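## Task

Close the lid on tip box TB3 and push its front edge down until it clicks shut. The other two boxes' lids must stay wide open. The lid must stay latched with nothing from the robot holding it. Finish by releasing it and pulling the gripper away.

## Robot and tools

Setup: one seven-joint arm with a two-finger parallel gripper. Three tip boxes sit loose on a bench mat, and all three must end flat and upright on it. Identify each box by the ID printed on it, never by the tape on the bench. A part being held may get a brief tug now and then, and loose objects may get nudged. Anything knocked or placed off the table ends the scene.

Frame: all poses use the scene frame. Its origin is on the table surface under the arm base, +z is up, and +y is to the left when facing along +x. The base may be slightly tilted. The reported hand position can be off, more so at long reach. Gripper axes: the fingers point along the gripper's +z and open and close along its y. end_effector_position is the point between the pads when closed, about 2 cm behind the fingertips. Closing pushes the tips roughly 10 mm further along gripper +z.

Row format, used by both motion tools: 8 numbers [x, y, z, qw, qx, qy, qz, opening]. x, y, z are an absolute target position in metres and qw..qz an absolute orientation quaternion, w first, both in the scene frame. opening runs from -1 (closed) to +1 (fully open, 0.084 m) and is a command, not an offset.

execute_actions(actions): actions is a list of actions; each action is a list of 1 to 15 rows. Each row lasts one control step (1/30 s). A shorter list repeats its final row until 15 steps are filled, so each action takes 0.5 s. An empty list just returns the state and images. Put the quaternion in every row to hold an orientation; do not copy it from the last result, which may have drifted. An action is rejected if its target lies more than 0.6 m from the gripper's current position along any gripper axis. If any action is malformed, or the first one fails that check against the last reported state, nothing in the call runs.

move(target, speed, blocking): target is a single row as above, an absolute pose. The gripper follows a straight path there, rotating the shorter way. speed is the path's top speed in m/s, 0.002 to 0.5 (default 0.25); rotation is capped at twice that value in rad/s. The path takes 0.5 to 10 s and is cut off at 10 s. The opening is applied when the move begins. It does not slow for obstacles. A faster contact strikes harder, and aiming further beyond the contact point presses harder. The gripper may lag, drift off the line, or overshoot the speed, especially with the arm nearly straight. With blocking=false you get a result after 0.5 s while the arm keeps going; check with wait(0), and call wait or stop before any new execute_actions or move. The result adds a move: line giving how it ended (done, off_target, moving, held, fault...), the limits that acted, and the distance from target. limits=paced means the pose was clipped. limits=held means some steps were blocked, after which the arm may speed up sharply.

wait(seconds): 0 to 10; the arm keeps its last command and any running move continues. stop(): brakes a running move; fast motion needs room to stop; the fingers are not stopped. zoom_image(camera, region): camera is cam_head_left, cam_head_right, cam_high, cam_low or cam_wrist; region is [x0, y0, x1, y1] in that image's pixels, top-left origin, at most 504 by 504. finished_scene(scene): pass the current scene number once the lid is latched and the gripper is clear; it cannot be undone and reports success plus the next task. Replying without a tool call ends everything.

Controller behaviour: each control step clips the commanded pose to within 70 mm and 16 degrees of the measured pose, then solves damped inverse kinematics, favouring position over orientation. After an action the arm only reaches the last clipped pose, so far targets need further actions. Joint targets change at no more than 3.14 rad/s with 0.16 s to ramp up. The elbow cannot fully straighten.

Results: a state line with pose and velocities (m/s, rad/s), grip_measured (opening on the command scale), a Hand target line (where the controller is heading), possibly a pose unreachable line (the clearance check, which treats any mount under the base as part of the arm, altered or blocked the command), and for execute_actions, per-step positions with HELD marking clipped steps. Images come from all five cameras, each 504x504.

Gripping: to hold something, command an opening clearly below grip_measured; the gap sets squeeze force (about 24 N per pad up to roughly 6 cm width). Fast closing can squeeze harder.

Hazards: a joint reaching its load limit (waist and shoulder 47.5, upper arm roll, elbow and forearm roll 28.5, wrist pitch and wrist roll 19 N m, held weight included) triggers a torque fault: the arm backs off, freezes 10 s and drops the rest of the call. Holding loads heats motors: a MOTOR HOT warning from 65 °C, and at 80 °C brakes engage (OVER-TEMPERATURE FAULT). Avoid slamming the lid, hard pushes, tipping or shoving boxes, and disturbing the open lids.

Each tool is called after "Call:" as name(argument=value, ...) on one line, values as JSON.

## Session

Call:
execute_actions(actions=[])

Scene clock: 0.00 s.
end_effector_position=(+0.2761, +0.0781, +0.2850) grip_measured=+1.00 end_effector_quat_wxyz=(+0.202, +0.923, -0.324, -0.037) end_effector_velocity=(-0.000, -0.000, -0.000) end_effector_angular_velocity=(-0.001, +0.002, -0.001)
Joint positions: [ 0.224 -0.401  0.338  0.754 -0.13   1.445  1.106  0.084]
Joint velocities: [-0.     0.001  0.    -0.001  0.     0.001  0.     0.   ]
Hand target: +0.276, +0.078, +0.285; +0.202, +0.923, -0.324, -0.037

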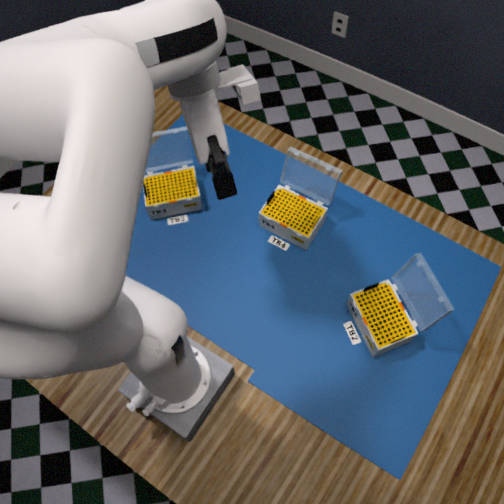

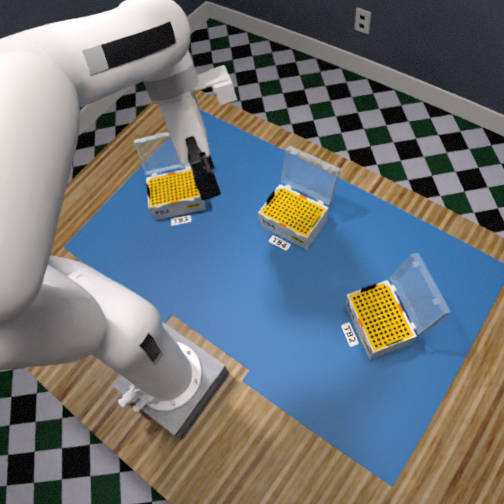

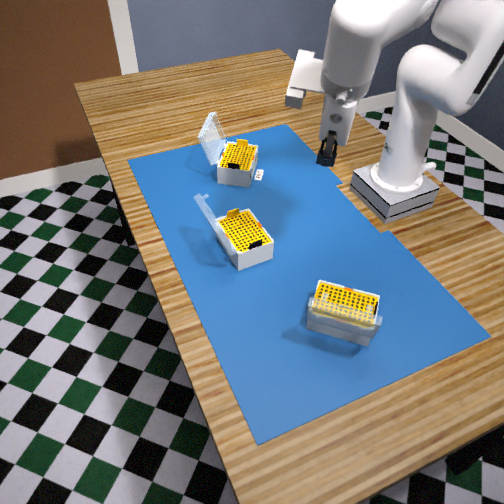

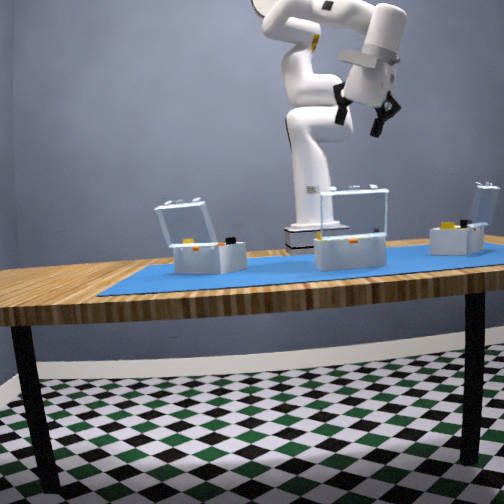

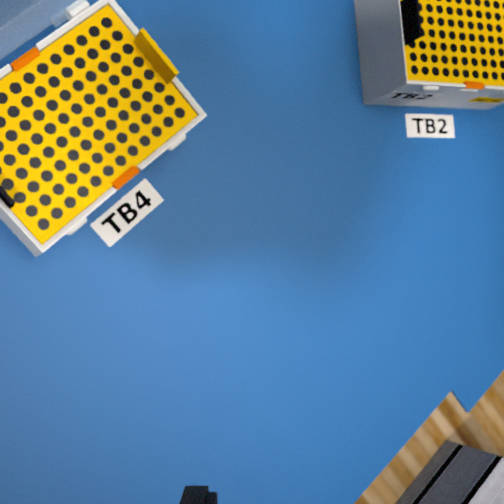

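Call:
zoom_image(camera="cam_head_left", region=[120, 120, 480, 380])

Call:
zoom_image(camera="cam_wrist", region=[340, 0, 504, 150])

Call:
zoom_image(camera="cam_high", region=[160, 100, 420, 360])

Region (120, 120, 480, 380) of cam_head_left's 504x504 image, scaled by 1.400, with more detail than that image has.

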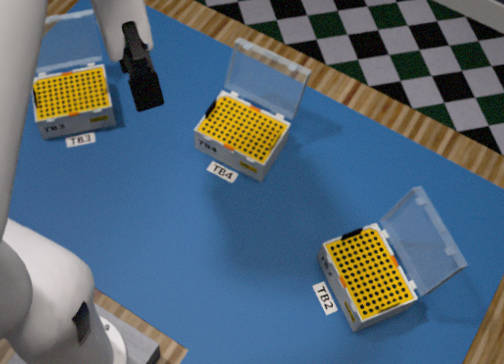

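Region (340, 0, 504, 150) of cam_wrist's 504x504 image, scaled by 3.073, with more detail than that image has; it fills the top 461 rows of this view, and the rest is white.

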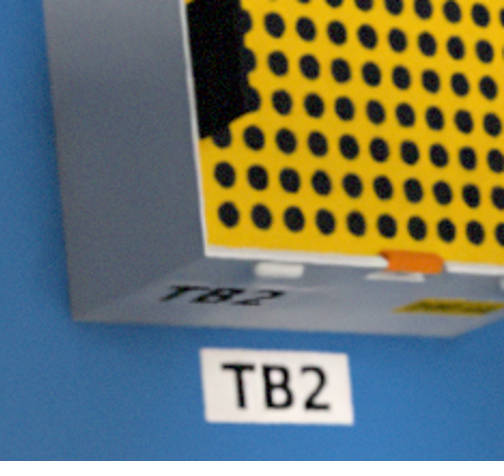

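Region (160, 100, 420, 360) of cam_high's 504x504 image, scaled by 1.938, with more detail than that image has.

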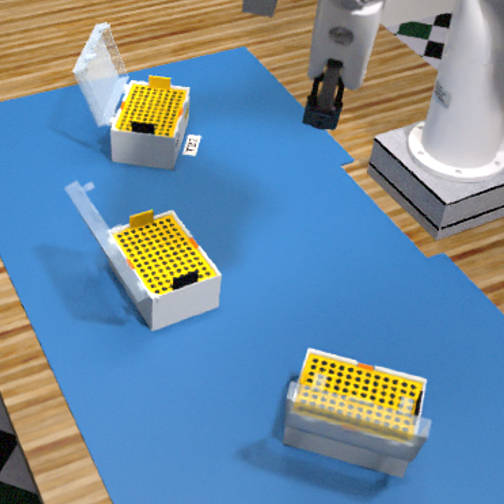

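Call:
zoom_image(camera="cam_head_left", region=[130, 170, 230, 240])

Call:
zoom_image(camera="cam_head_left", region=[250, 190, 350, 260])

Call:
zoom_image(camera="cam_head_right", region=[130, 170, 230, 240])

Region (130, 170, 230, 240) of cam_head_left's 504x504 image, scaled by 5.040, with more detail than that image has; it fills the top 353 rows of this view, and the rest is white.

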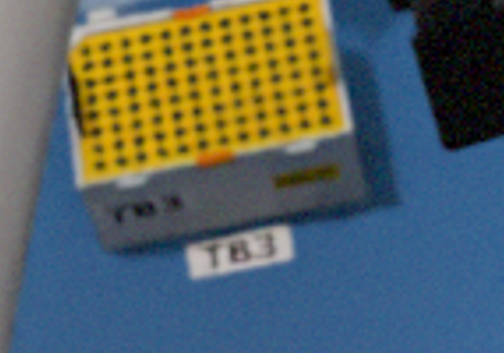

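Region (250, 190, 350, 260) of cam_head_left's 504x504 image, scaled by 5.040, with more detail than that image has; it fills the top 353 rows of this view, and the rest is white.

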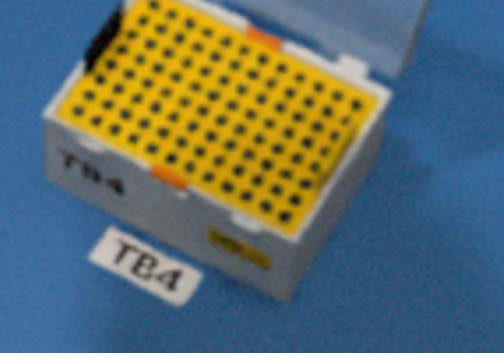

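Region (130, 170, 230, 240) of cam_head_right's 504x504 image, scaled by 5.040, with more detail than that image has; it fills the top 353 rows of this view, and the rest is white.

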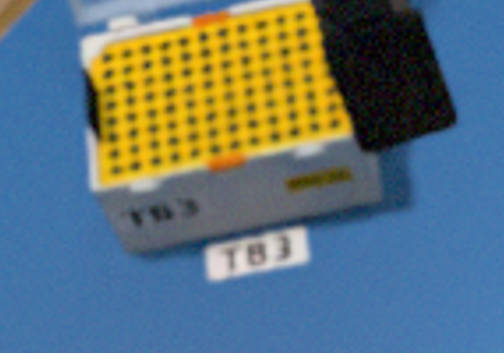

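Call:
move(target=[0.33, 0.2, 0.42, 0, 1, 0, 0, 1])

Scene clock: 38.07 s.
end_effector_position=(+0.3291, +0.2003, +0.4196) grip_measured=+1.00 end_effector_quat_wxyz=(+0.000, +1.000, -0.001, +0.000) end_effector_velocity=(+0.001, +0.002, +0.002) end_effector_angular_velocity=(+0.007, -0.001, +0.007)
Joint positions: [ 0.392 -0.359  0.24   1.154  0.073  1.483  0.485  0.084]
Joint velocities: [ 0.002  0.002 -0.002  0.007  0.004  0.001 -0.007 -0.   ]
Hand target: +0.329, +0.200, +0.420; -0.000, +1.000, -0.000, +0.000
Off the commanded pose: 0.001 m, 0 deg.
move: done

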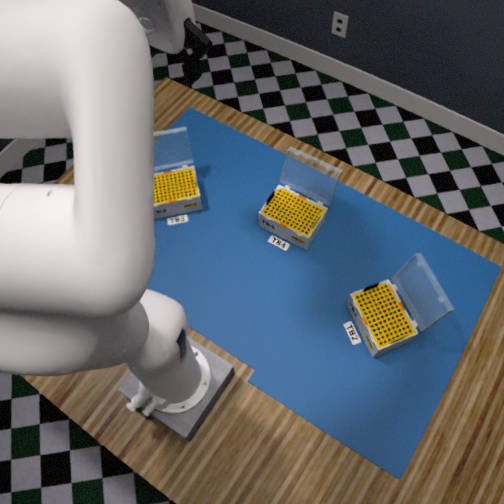

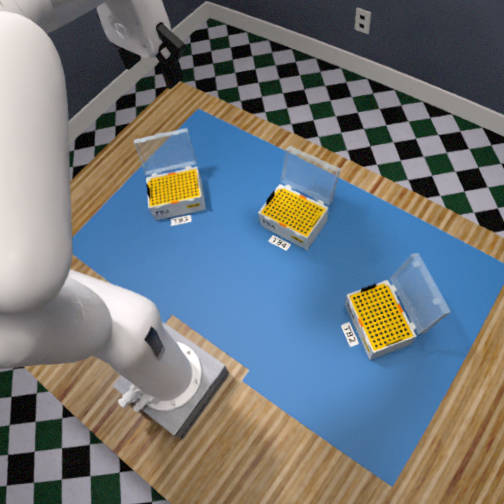

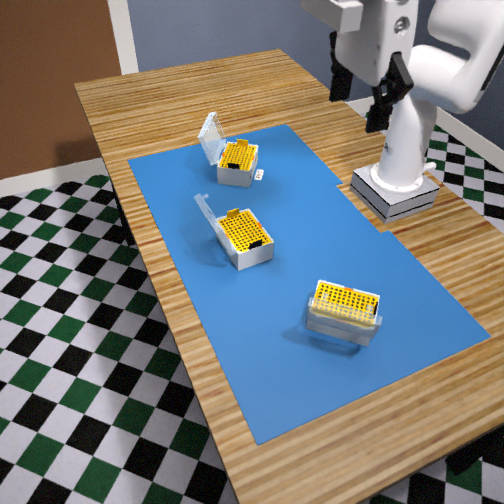

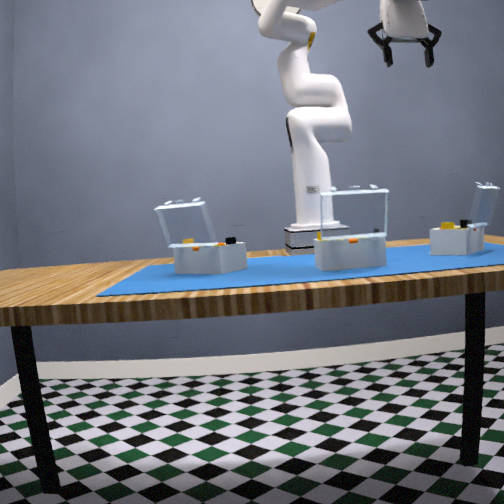

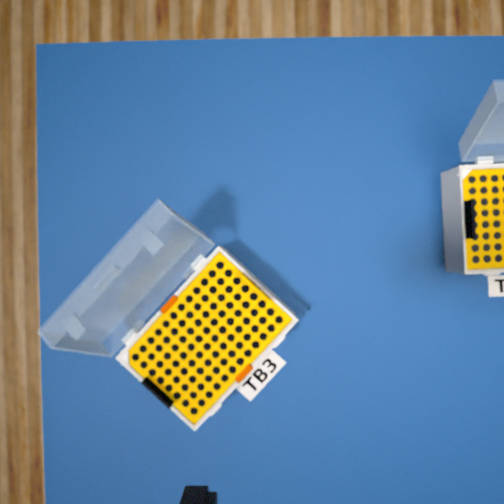

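Call:
move(target=[0.33, 0.25, 0.42, 0, 1, 0, 0, 1])

Call:
move(target=[0.33, 0.25, 0.30, 0, 1, 0, 0, 1])

Scene clock: 51.70 s.
end_effector_position=(+0.3298, +0.2495, +0.4201) grip_measured=+1.00 end_effector_quat_wxyz=(-0.000, +1.000, -0.000, +0.000) end_effector_velocity=(-0.000, +0.003, +0.001) end_effector_angular_velocity=(+0.000, -0.001, +0.001)
Joint positions: [ 0.42  -0.265  0.316  1.243  0.069  1.475  0.594  0.084]
Joint velocities: [ 0.002  0.006  0.005  0.007 -0.001  0.001  0.006 -0.   ]
Hand target: +0.330, +0.250, +0.420; -0.000, +1.000, +0.000, +0.000
Off the commanded pose: 0.001 m, 0 deg.
move: done

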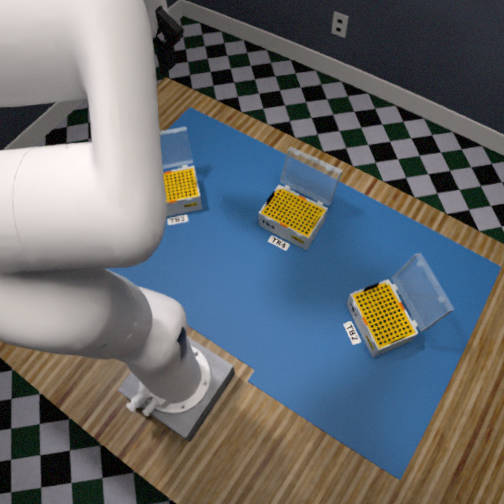

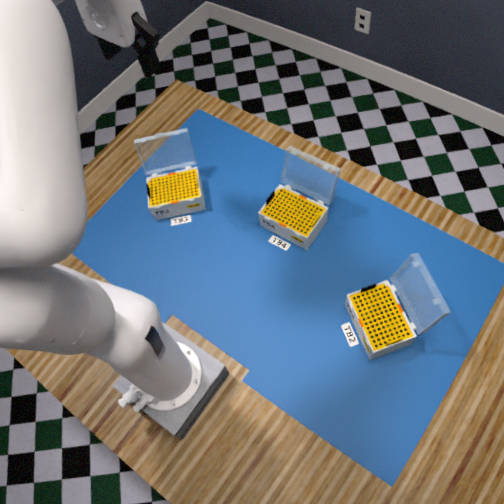

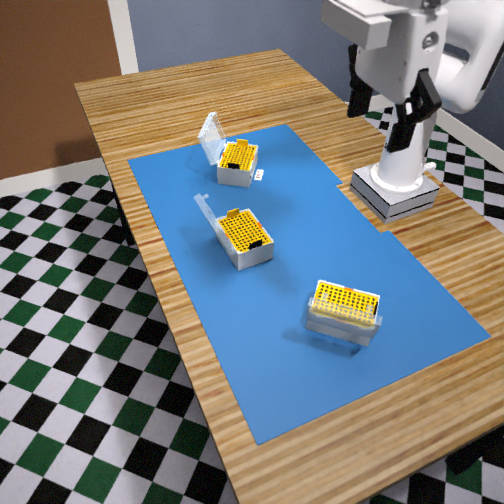

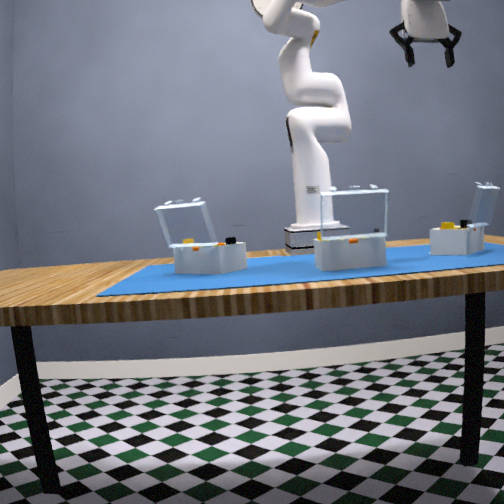

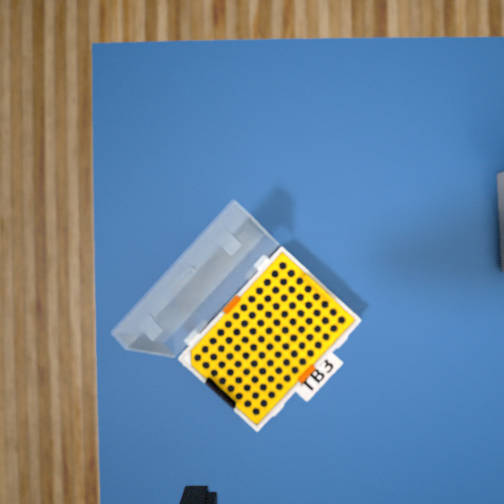

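Scene clock: 52.80 s.
end_effector_position=(+0.3302, +0.2500, +0.3005) grip_measured=+1.00 end_effector_quat_wxyz=(-0.000, +1.000, +0.000, +0.000) end_effector_velocity=(-0.000, -0.000, -0.003) end_effector_angular_velocity=(-0.000, +0.001, -0.001)
Joint positions: [ 0.427 -0.244  0.335  0.92   0.073  1.131  0.595  0.084]
Joint velocities: [-0.     0.003  0.001 -0.006 -0.    -0.007  0.001 -0.   ]
Hand target: +0.330, +0.250, +0.300; -0.000, +1.000, +0.000, -0.000
Off the commanded pose: 0.001 m, 0 deg.
move: done

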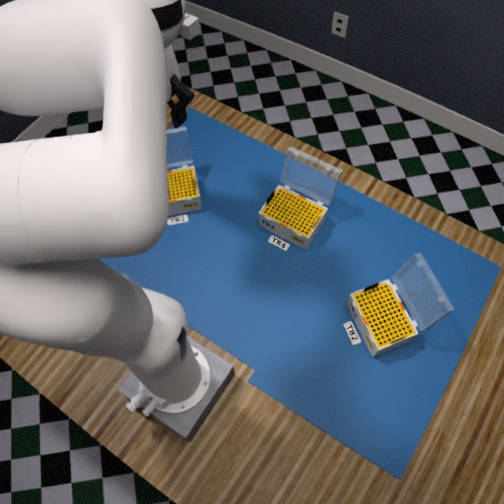

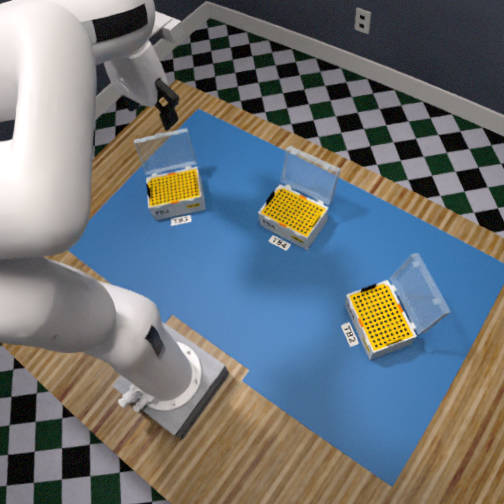

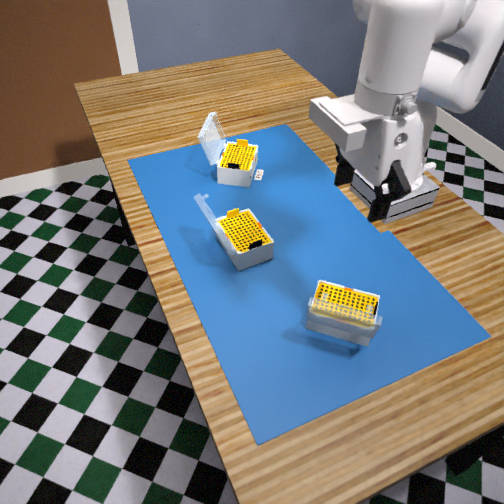

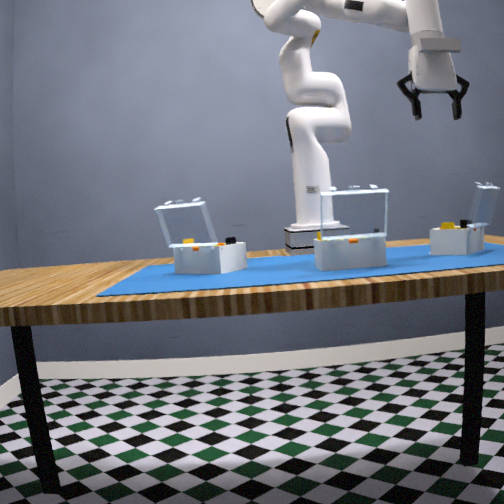

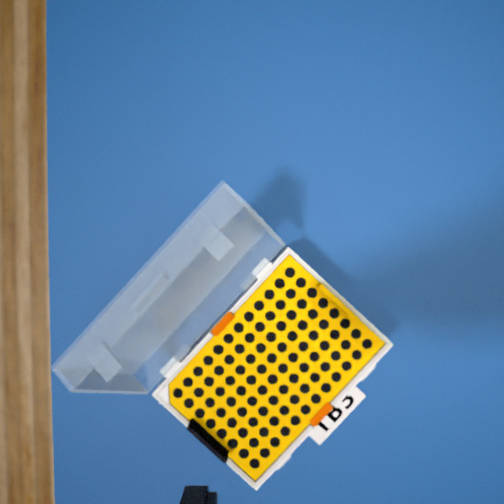

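Call:
move(target=[0.33, 0.25, 0.30, 0, 0.915, 0.4035, 0, 1])

Scene clock: 96.03 s.
end_effector_position=(+0.3300, +0.2500, +0.3001) grip_measured=+1.00 end_effector_quat_wxyz=(-0.000, +0.915, +0.403, +0.000) end_effector_velocity=(+0.000, -0.000, +0.000) end_effector_angular_velocity=(+0.001, -0.000, +0.012)
Joint positions: [ 0.517 -0.237  0.253  0.919  0.051  1.129 -0.215  0.084]
Joint velocities: [ 0.001 -0.    -0.001 -0.     0.    -0.    -0.013 -0.   ]
Hand target: +0.330, +0.250, +0.300; -0.000, +0.915, +0.404, +0.000
Off the commanded pose: 0.000 m, 0 deg.
move: done

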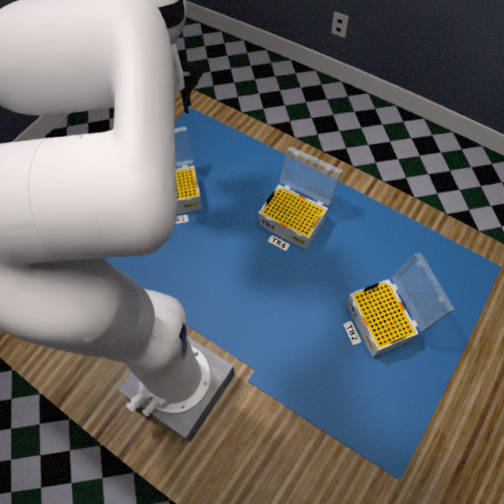

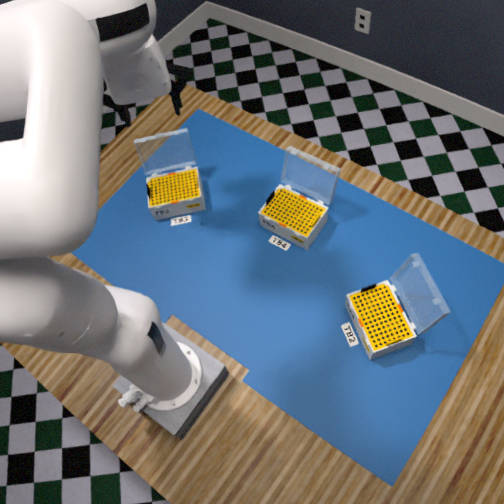

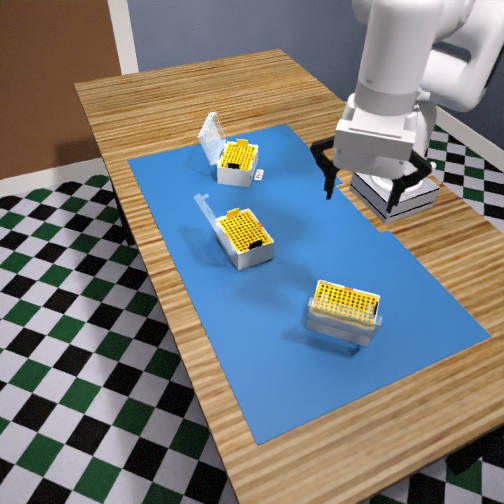

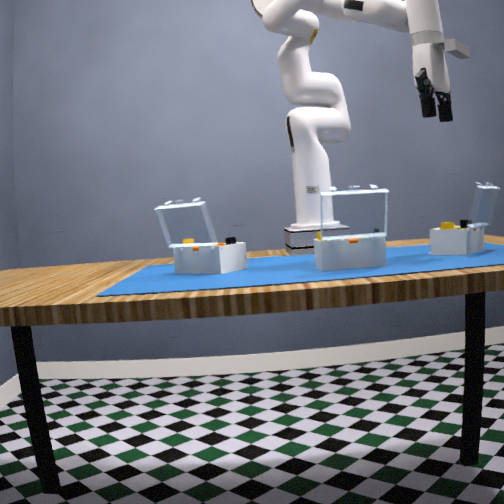

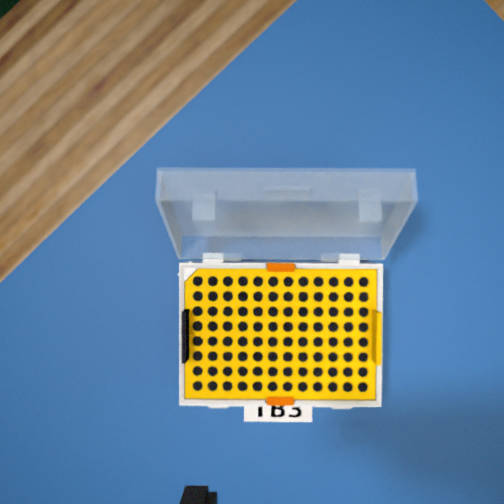

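Call:
move(target=[0.4136, 0.371, 0.22, 0, 0.915, 0.4035, 0, 0])

Scene clock: 141.77 s.
end_effector_position=(+0.4129, +0.3716, +0.2210) grip_measured=-0.01 end_effector_quat_wxyz=(-0.001, +0.915, +0.404, +0.001) end_effector_velocity=(+0.001, +0.001, -0.001) end_effector_angular_velocity=(-0.002, +0.001, +0.001)
Joint positions: [ 0.59   0.324  0.314  1.332 -0.133  1.008 -0.001  0.044]
Joint velocities: [ 0.003  0.009 -0.001  0.01  -0.004  0.004  0.002  0.   ]
Hand target: +0.413, +0.372, +0.221; -0.001, +0.915, +0.404, +0.000
Off the commanded pose: 0.001 m, 0 deg.
move: done

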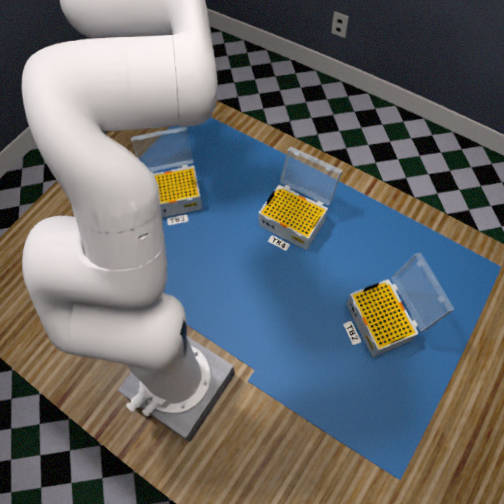

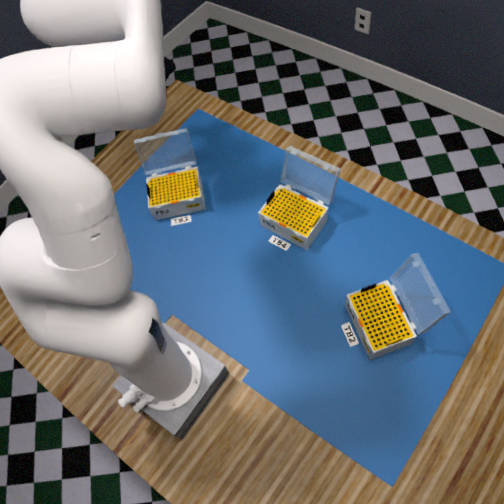

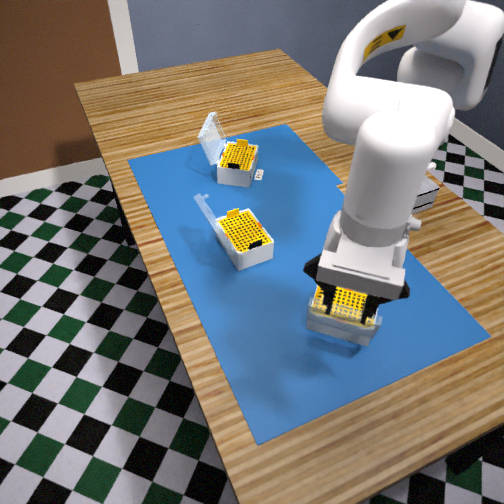

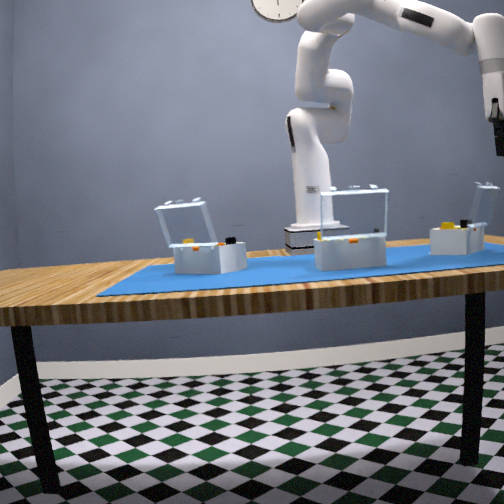

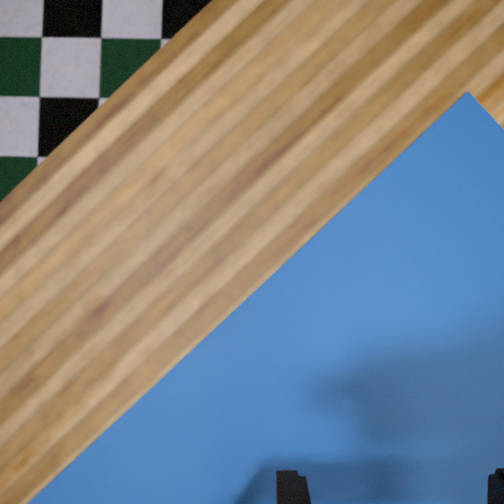

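Call:
move(target=[0.4136, 0.371, 0.13, 0, 0.915, 0.4035, 0, 0], speed=0.15)

Scene clock: 157.33 s.
end_effector_position=(+0.4138, +0.3714, +0.1307) grip_measured=-0.01 end_effector_quat_wxyz=(-0.000, +0.915, +0.404, +0.000) end_effector_velocity=(-0.000, -0.001, -0.004) end_effector_angular_velocity=(-0.003, +0.003, -0.001)
Joint positions: [ 0.606  0.463  0.286  1.253 -0.197  0.798  0.04   0.044]
Joint velocities: [ 0.001  0.007 -0.002 -0.002 -0.002 -0.004  0.002 -0.   ]
Hand target: +0.414, +0.371, +0.130; -0.000, +0.915, +0.404, -0.000
Off the commanded pose: 0.001 m, 0 deg.
move: done

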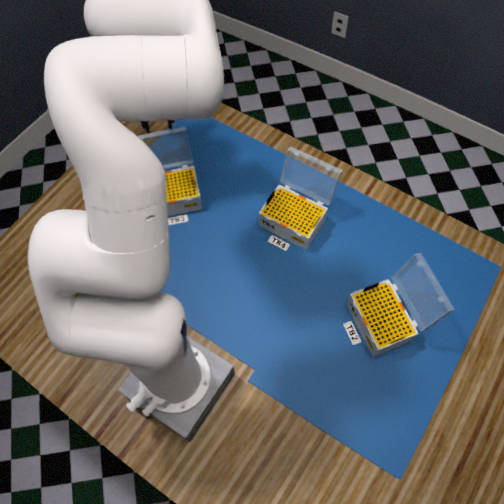

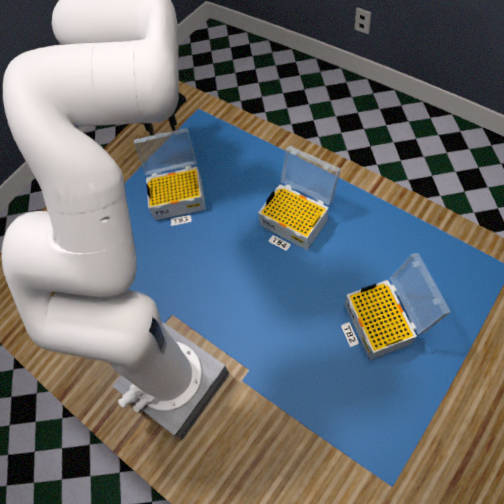

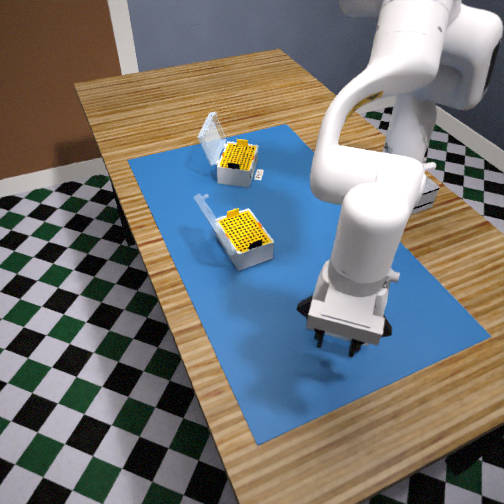

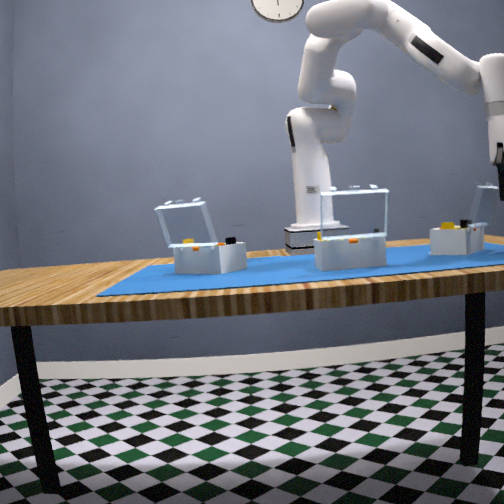

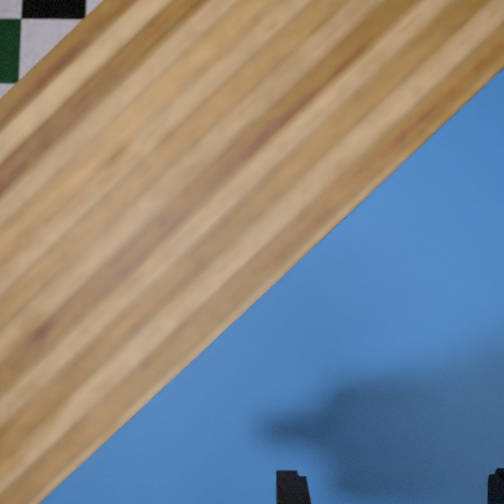

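Call:
move(target=[0.3344, 0.2842, 0.13, 0, 0.915, 0.4035, 0, 0], speed=0.05)

Scene clock: 162.90 s.
end_effector_position=(+0.3350, +0.2838, +0.1296) grip_measured=-0.01 end_effector_quat_wxyz=(+0.000, +0.915, +0.404, -0.000) end_effector_velocity=(-0.002, -0.002, -0.000) end_effector_angular_velocity=(-0.000, +0.001, +0.001)
Joint positions: [ 0.522  0.135  0.314  0.774 -0.097  0.63  -0.048  0.044]
Joint velocities: [-0.001 -0.007  0.    -0.01   0.004 -0.003 -0.004  0.   ]
Hand target: +0.335, +0.284, +0.130; +0.000, +0.915, +0.404, -0.000
Off the commanded pose: 0.001 m, 0 deg.
move: done

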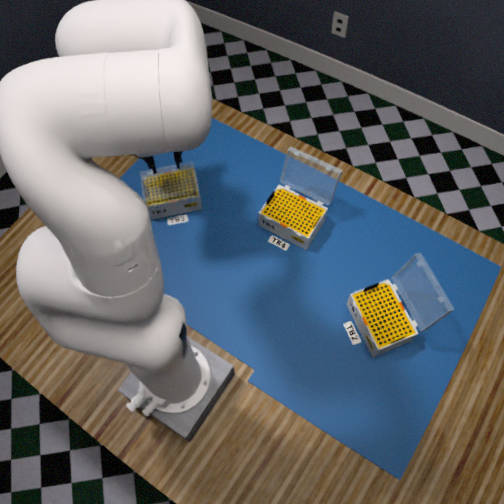

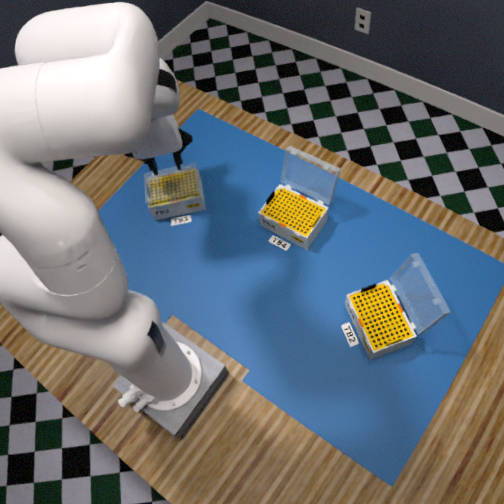

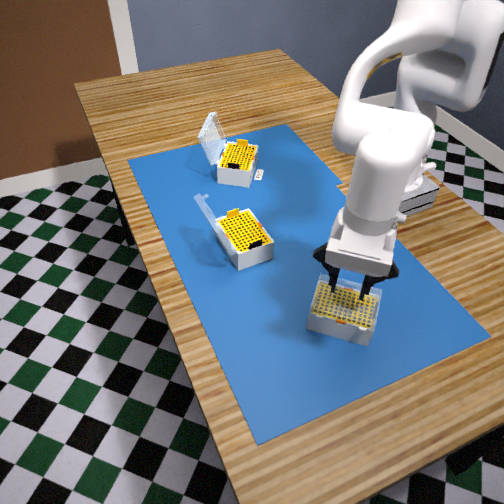

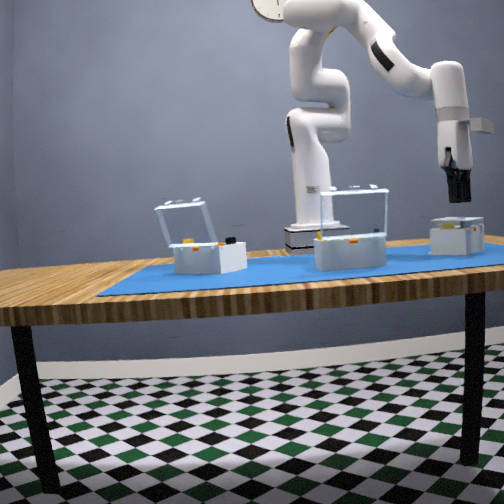

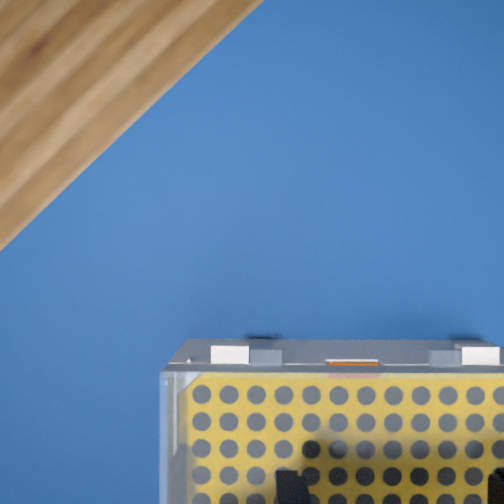

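Call:
move(target=[0.3024, 0.2492, 0.112, 0, 0.915, 0.4035, 0, 0], speed=0.1)

Scene clock: 174.93 s.
end_effector_position=(+0.3029, +0.2493, +0.1121) grip_measured=-0.01 end_effector_quat_wxyz=(+0.000, +0.915, +0.404, +0.000) end_effector_velocity=(-0.002, -0.002, -0.001) end_effector_angular_velocity=(+0.001, +0.001, +0.001)
Joint positions: [ 0.506  0.048  0.314  0.595 -0.058  0.532 -0.09   0.044]
Joint velocities: [-0.001 -0.006 -0.    -0.013  0.005 -0.007 -0.007 -0.   ]
Hand target: +0.303, +0.249, +0.112; +0.000, +0.915, +0.404, -0.000
Off the commanded pose: 0.001 m, 0 deg.
move: done

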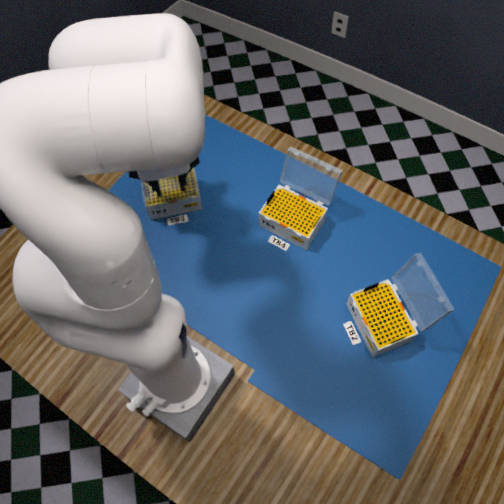

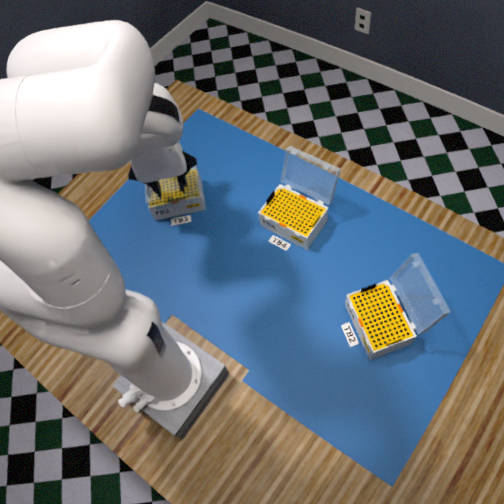

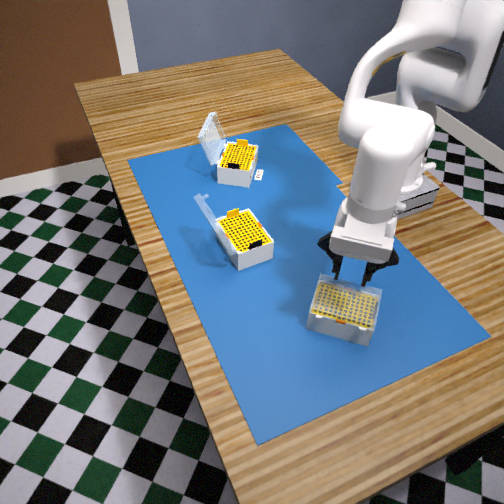

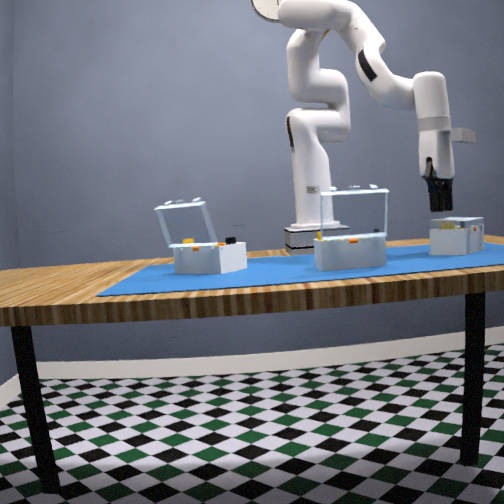

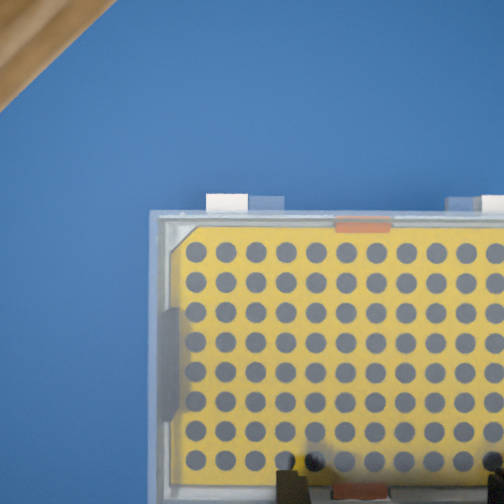

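Call:
execute_actions(actions=[[[0.3024,0.2492,0.106,0,0.915,0.4035,0,0]],[[0.3024,0.2492,0.100,0,0.915,0.4035,0,0]],[[0.3024,0.2492,0.095,0,0.915,0.4035,0,0]],[[0.3024,0.2492,0.090,0,0.915,0.4035,0,0]]])

Scene clock: 182.07 s.
end_effector_position=(+0.3039, +0.2504, +0.0918) grip_measured=-0.01 end_effector_quat_wxyz=(-0.000, +0.915, +0.404, +0.003) end_effector_velocity=(-0.000, -0.001, -0.001) end_effector_angular_velocity=(-0.001, +0.002, -0.001)
Joint positions: [ 0.51   0.114  0.302  0.591 -0.11   0.461 -0.051  0.044]
Joint velocities: [-0.     0.004 -0.001 -0.001 -0.002 -0.002  0.002  0.   ]
Hand target: +0.302, +0.249, +0.090; -0.000, +0.915, +0.404, -0.000
Off the commanded pose: 0.003 m, 0 deg.
Step readings (end_effector_position; steps 1 to 15: 1st action; 16 to 30: 2nd action; 31 to 45: 3rd action; 46 to 60: 4th action):
0: (+0.3026, +0.2490, +0.1119)
1: (+0.3026, +0.2490, +0.1118)
2: (+0.3029, +0.2492, +0.1113)
4: (+0.3026, +0.2492, +0.1088)
8: (+0.3021, +0.2490, +0.1065)
15: (+0.3024, +0.2492, +0.1061)
16: (+0.3025, +0.2493, +0.1060)
17: (+0.3027, +0.2495, +0.1055)
19: (+0.3025, +0.2493, +0.1029)
23: (+0.3021, +0.2490, +0.1005)
30: (+0.3024, +0.2493, +0.1001)
31: (+0.3024, +0.2493, +0.1001)
32: (+0.3027, +0.2494, +0.0995)
34: (+0.3025, +0.2493, +0.0974)
38: (+0.3024, +0.2492, +0.0956)
45: (+0.3026, +0.2493, +0.0952)
46: (+0.3026, +0.2493, +0.0951)
47: (+0.3027, +0.2495, +0.0946)
49: (+0.3025, +0.2493, +0.0924)
53: (+0.3038, +0.2503, +0.0922)
60: end_effector_position above

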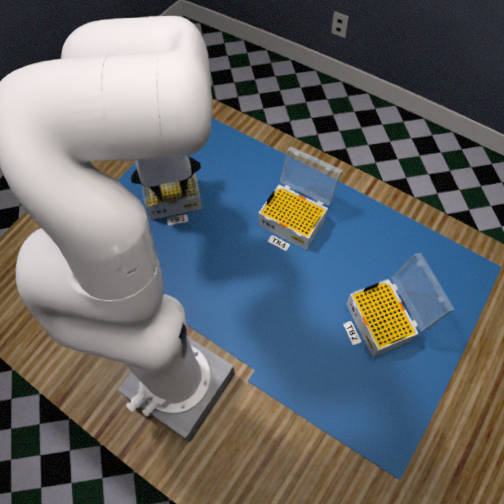

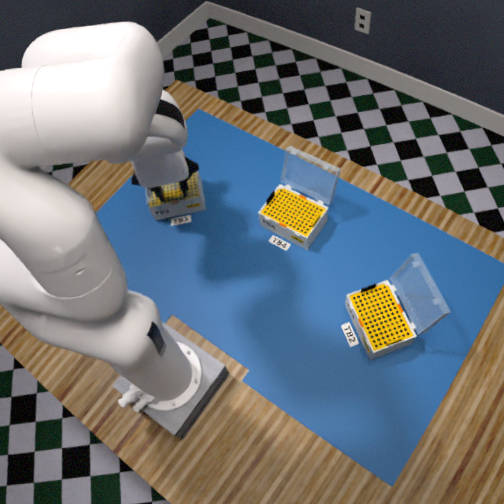

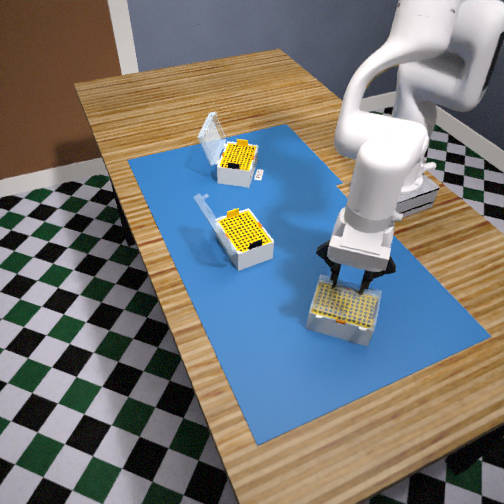

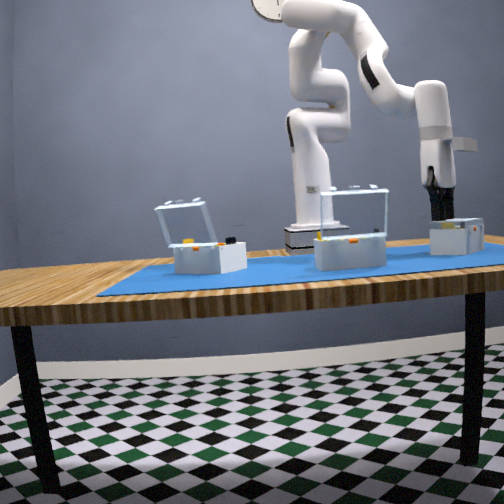

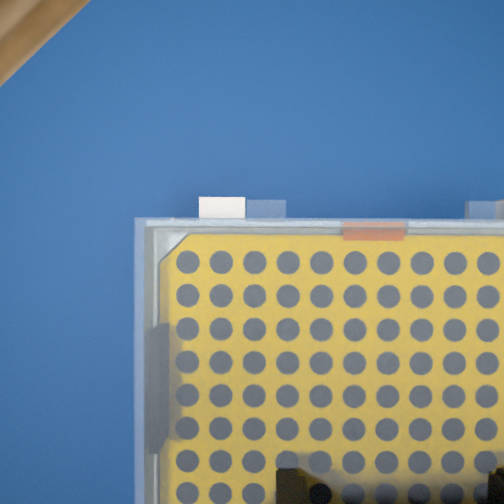

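Contact at about 0.092. Press harder.

Call:
execute_actions(actions=[[[0.3024,0.2492,0.086,0,0.915,0.4035,0,0]],[[0.3024,0.2492,0.082,0,0.915,0.4035,0,0]],[[0.3024,0.2492,0.078,0,0.915,0.4035,0,0]]])

Scene clock: 186.93 s.
end_effector_position=(+0.3118, +0.2546, +0.0899) grip_measured=+0.00 end_effector_quat_wxyz=(-0.001, +0.915, +0.403, +0.016) end_effector_velocity=(+0.000, +0.000, +0.000) end_effector_angular_velocity=(-0.000, -0.000, -0.001)
Joint positions: [ 0.515  0.133  0.291  0.599 -0.141  0.425 -0.029  0.044]
Joint velocities: [ 0.003 -0.001 -0.002  0.     0.     0.001  0.001 -0.   ]
Hand target: +0.302, +0.249, +0.079; -0.000, +0.915, +0.404, -0.000
Off the commanded pose: 0.016 m, 2 deg.
Step readings (end_effector_position; steps 1 to 15: 1st action; 16 to 30: 2nd action; 31 to 45: 3rd action):
0: (+0.3032, +0.2497, +0.0909)
1: (+0.3032, +0.2497, +0.0909)
2: (+0.3033, +0.2497, +0.0906)
4: (+0.3038, +0.2501, +0.0904)
8: (+0.3048, +0.2507, +0.0905)
15: (+0.3052, +0.2509, +0.0905)
16: (+0.3053, +0.2509, +0.0905)
17: (+0.3056, +0.2511, +0.0902)
19: (+0.3070, +0.2519, +0.0902)
23: (+0.3076, +0.2522, +0.0901)
30: (+0.3077, +0.2522, +0.0902)
31: (+0.3078, +0.2523, +0.0901)
32: (+0.3086, +0.2527, +0.0900)
34: (+0.3103, +0.2537, +0.0899)
38: (+0.3116, +0.2544, +0.0899)
45: end_effector_position above

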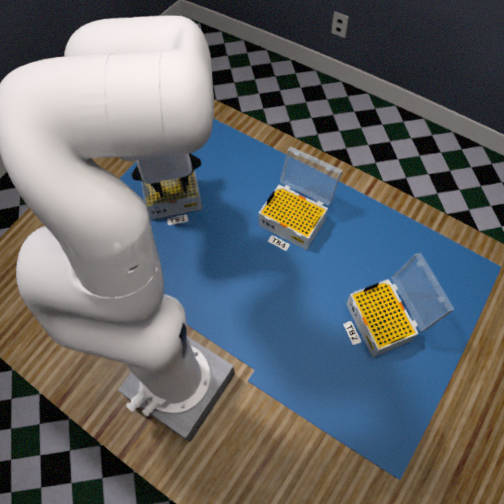

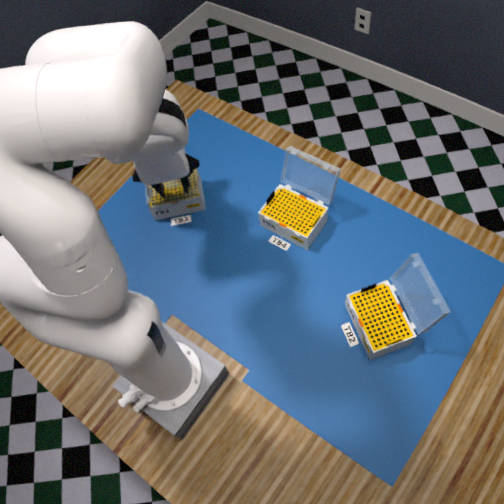

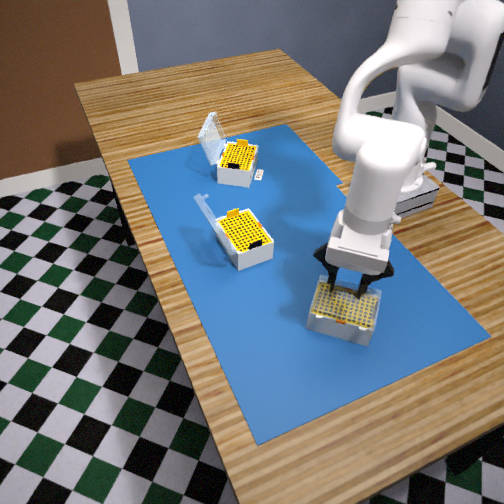

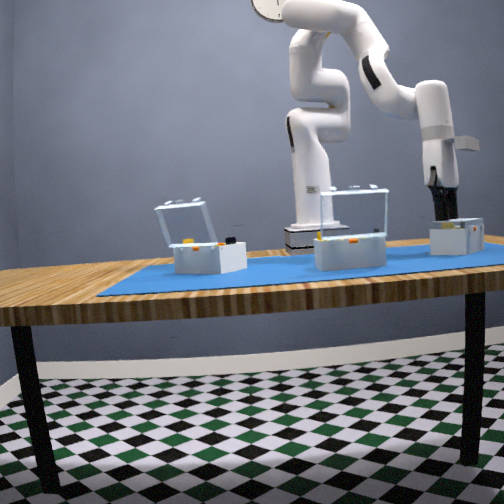

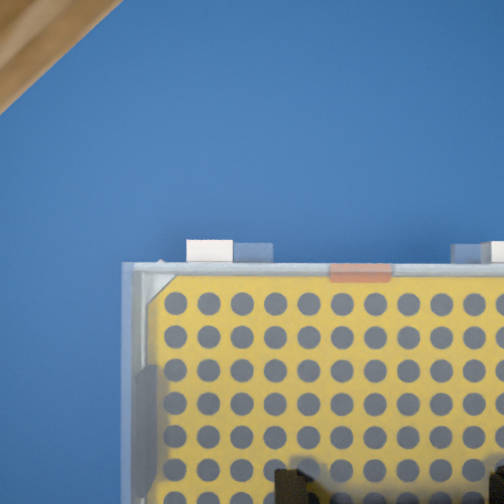

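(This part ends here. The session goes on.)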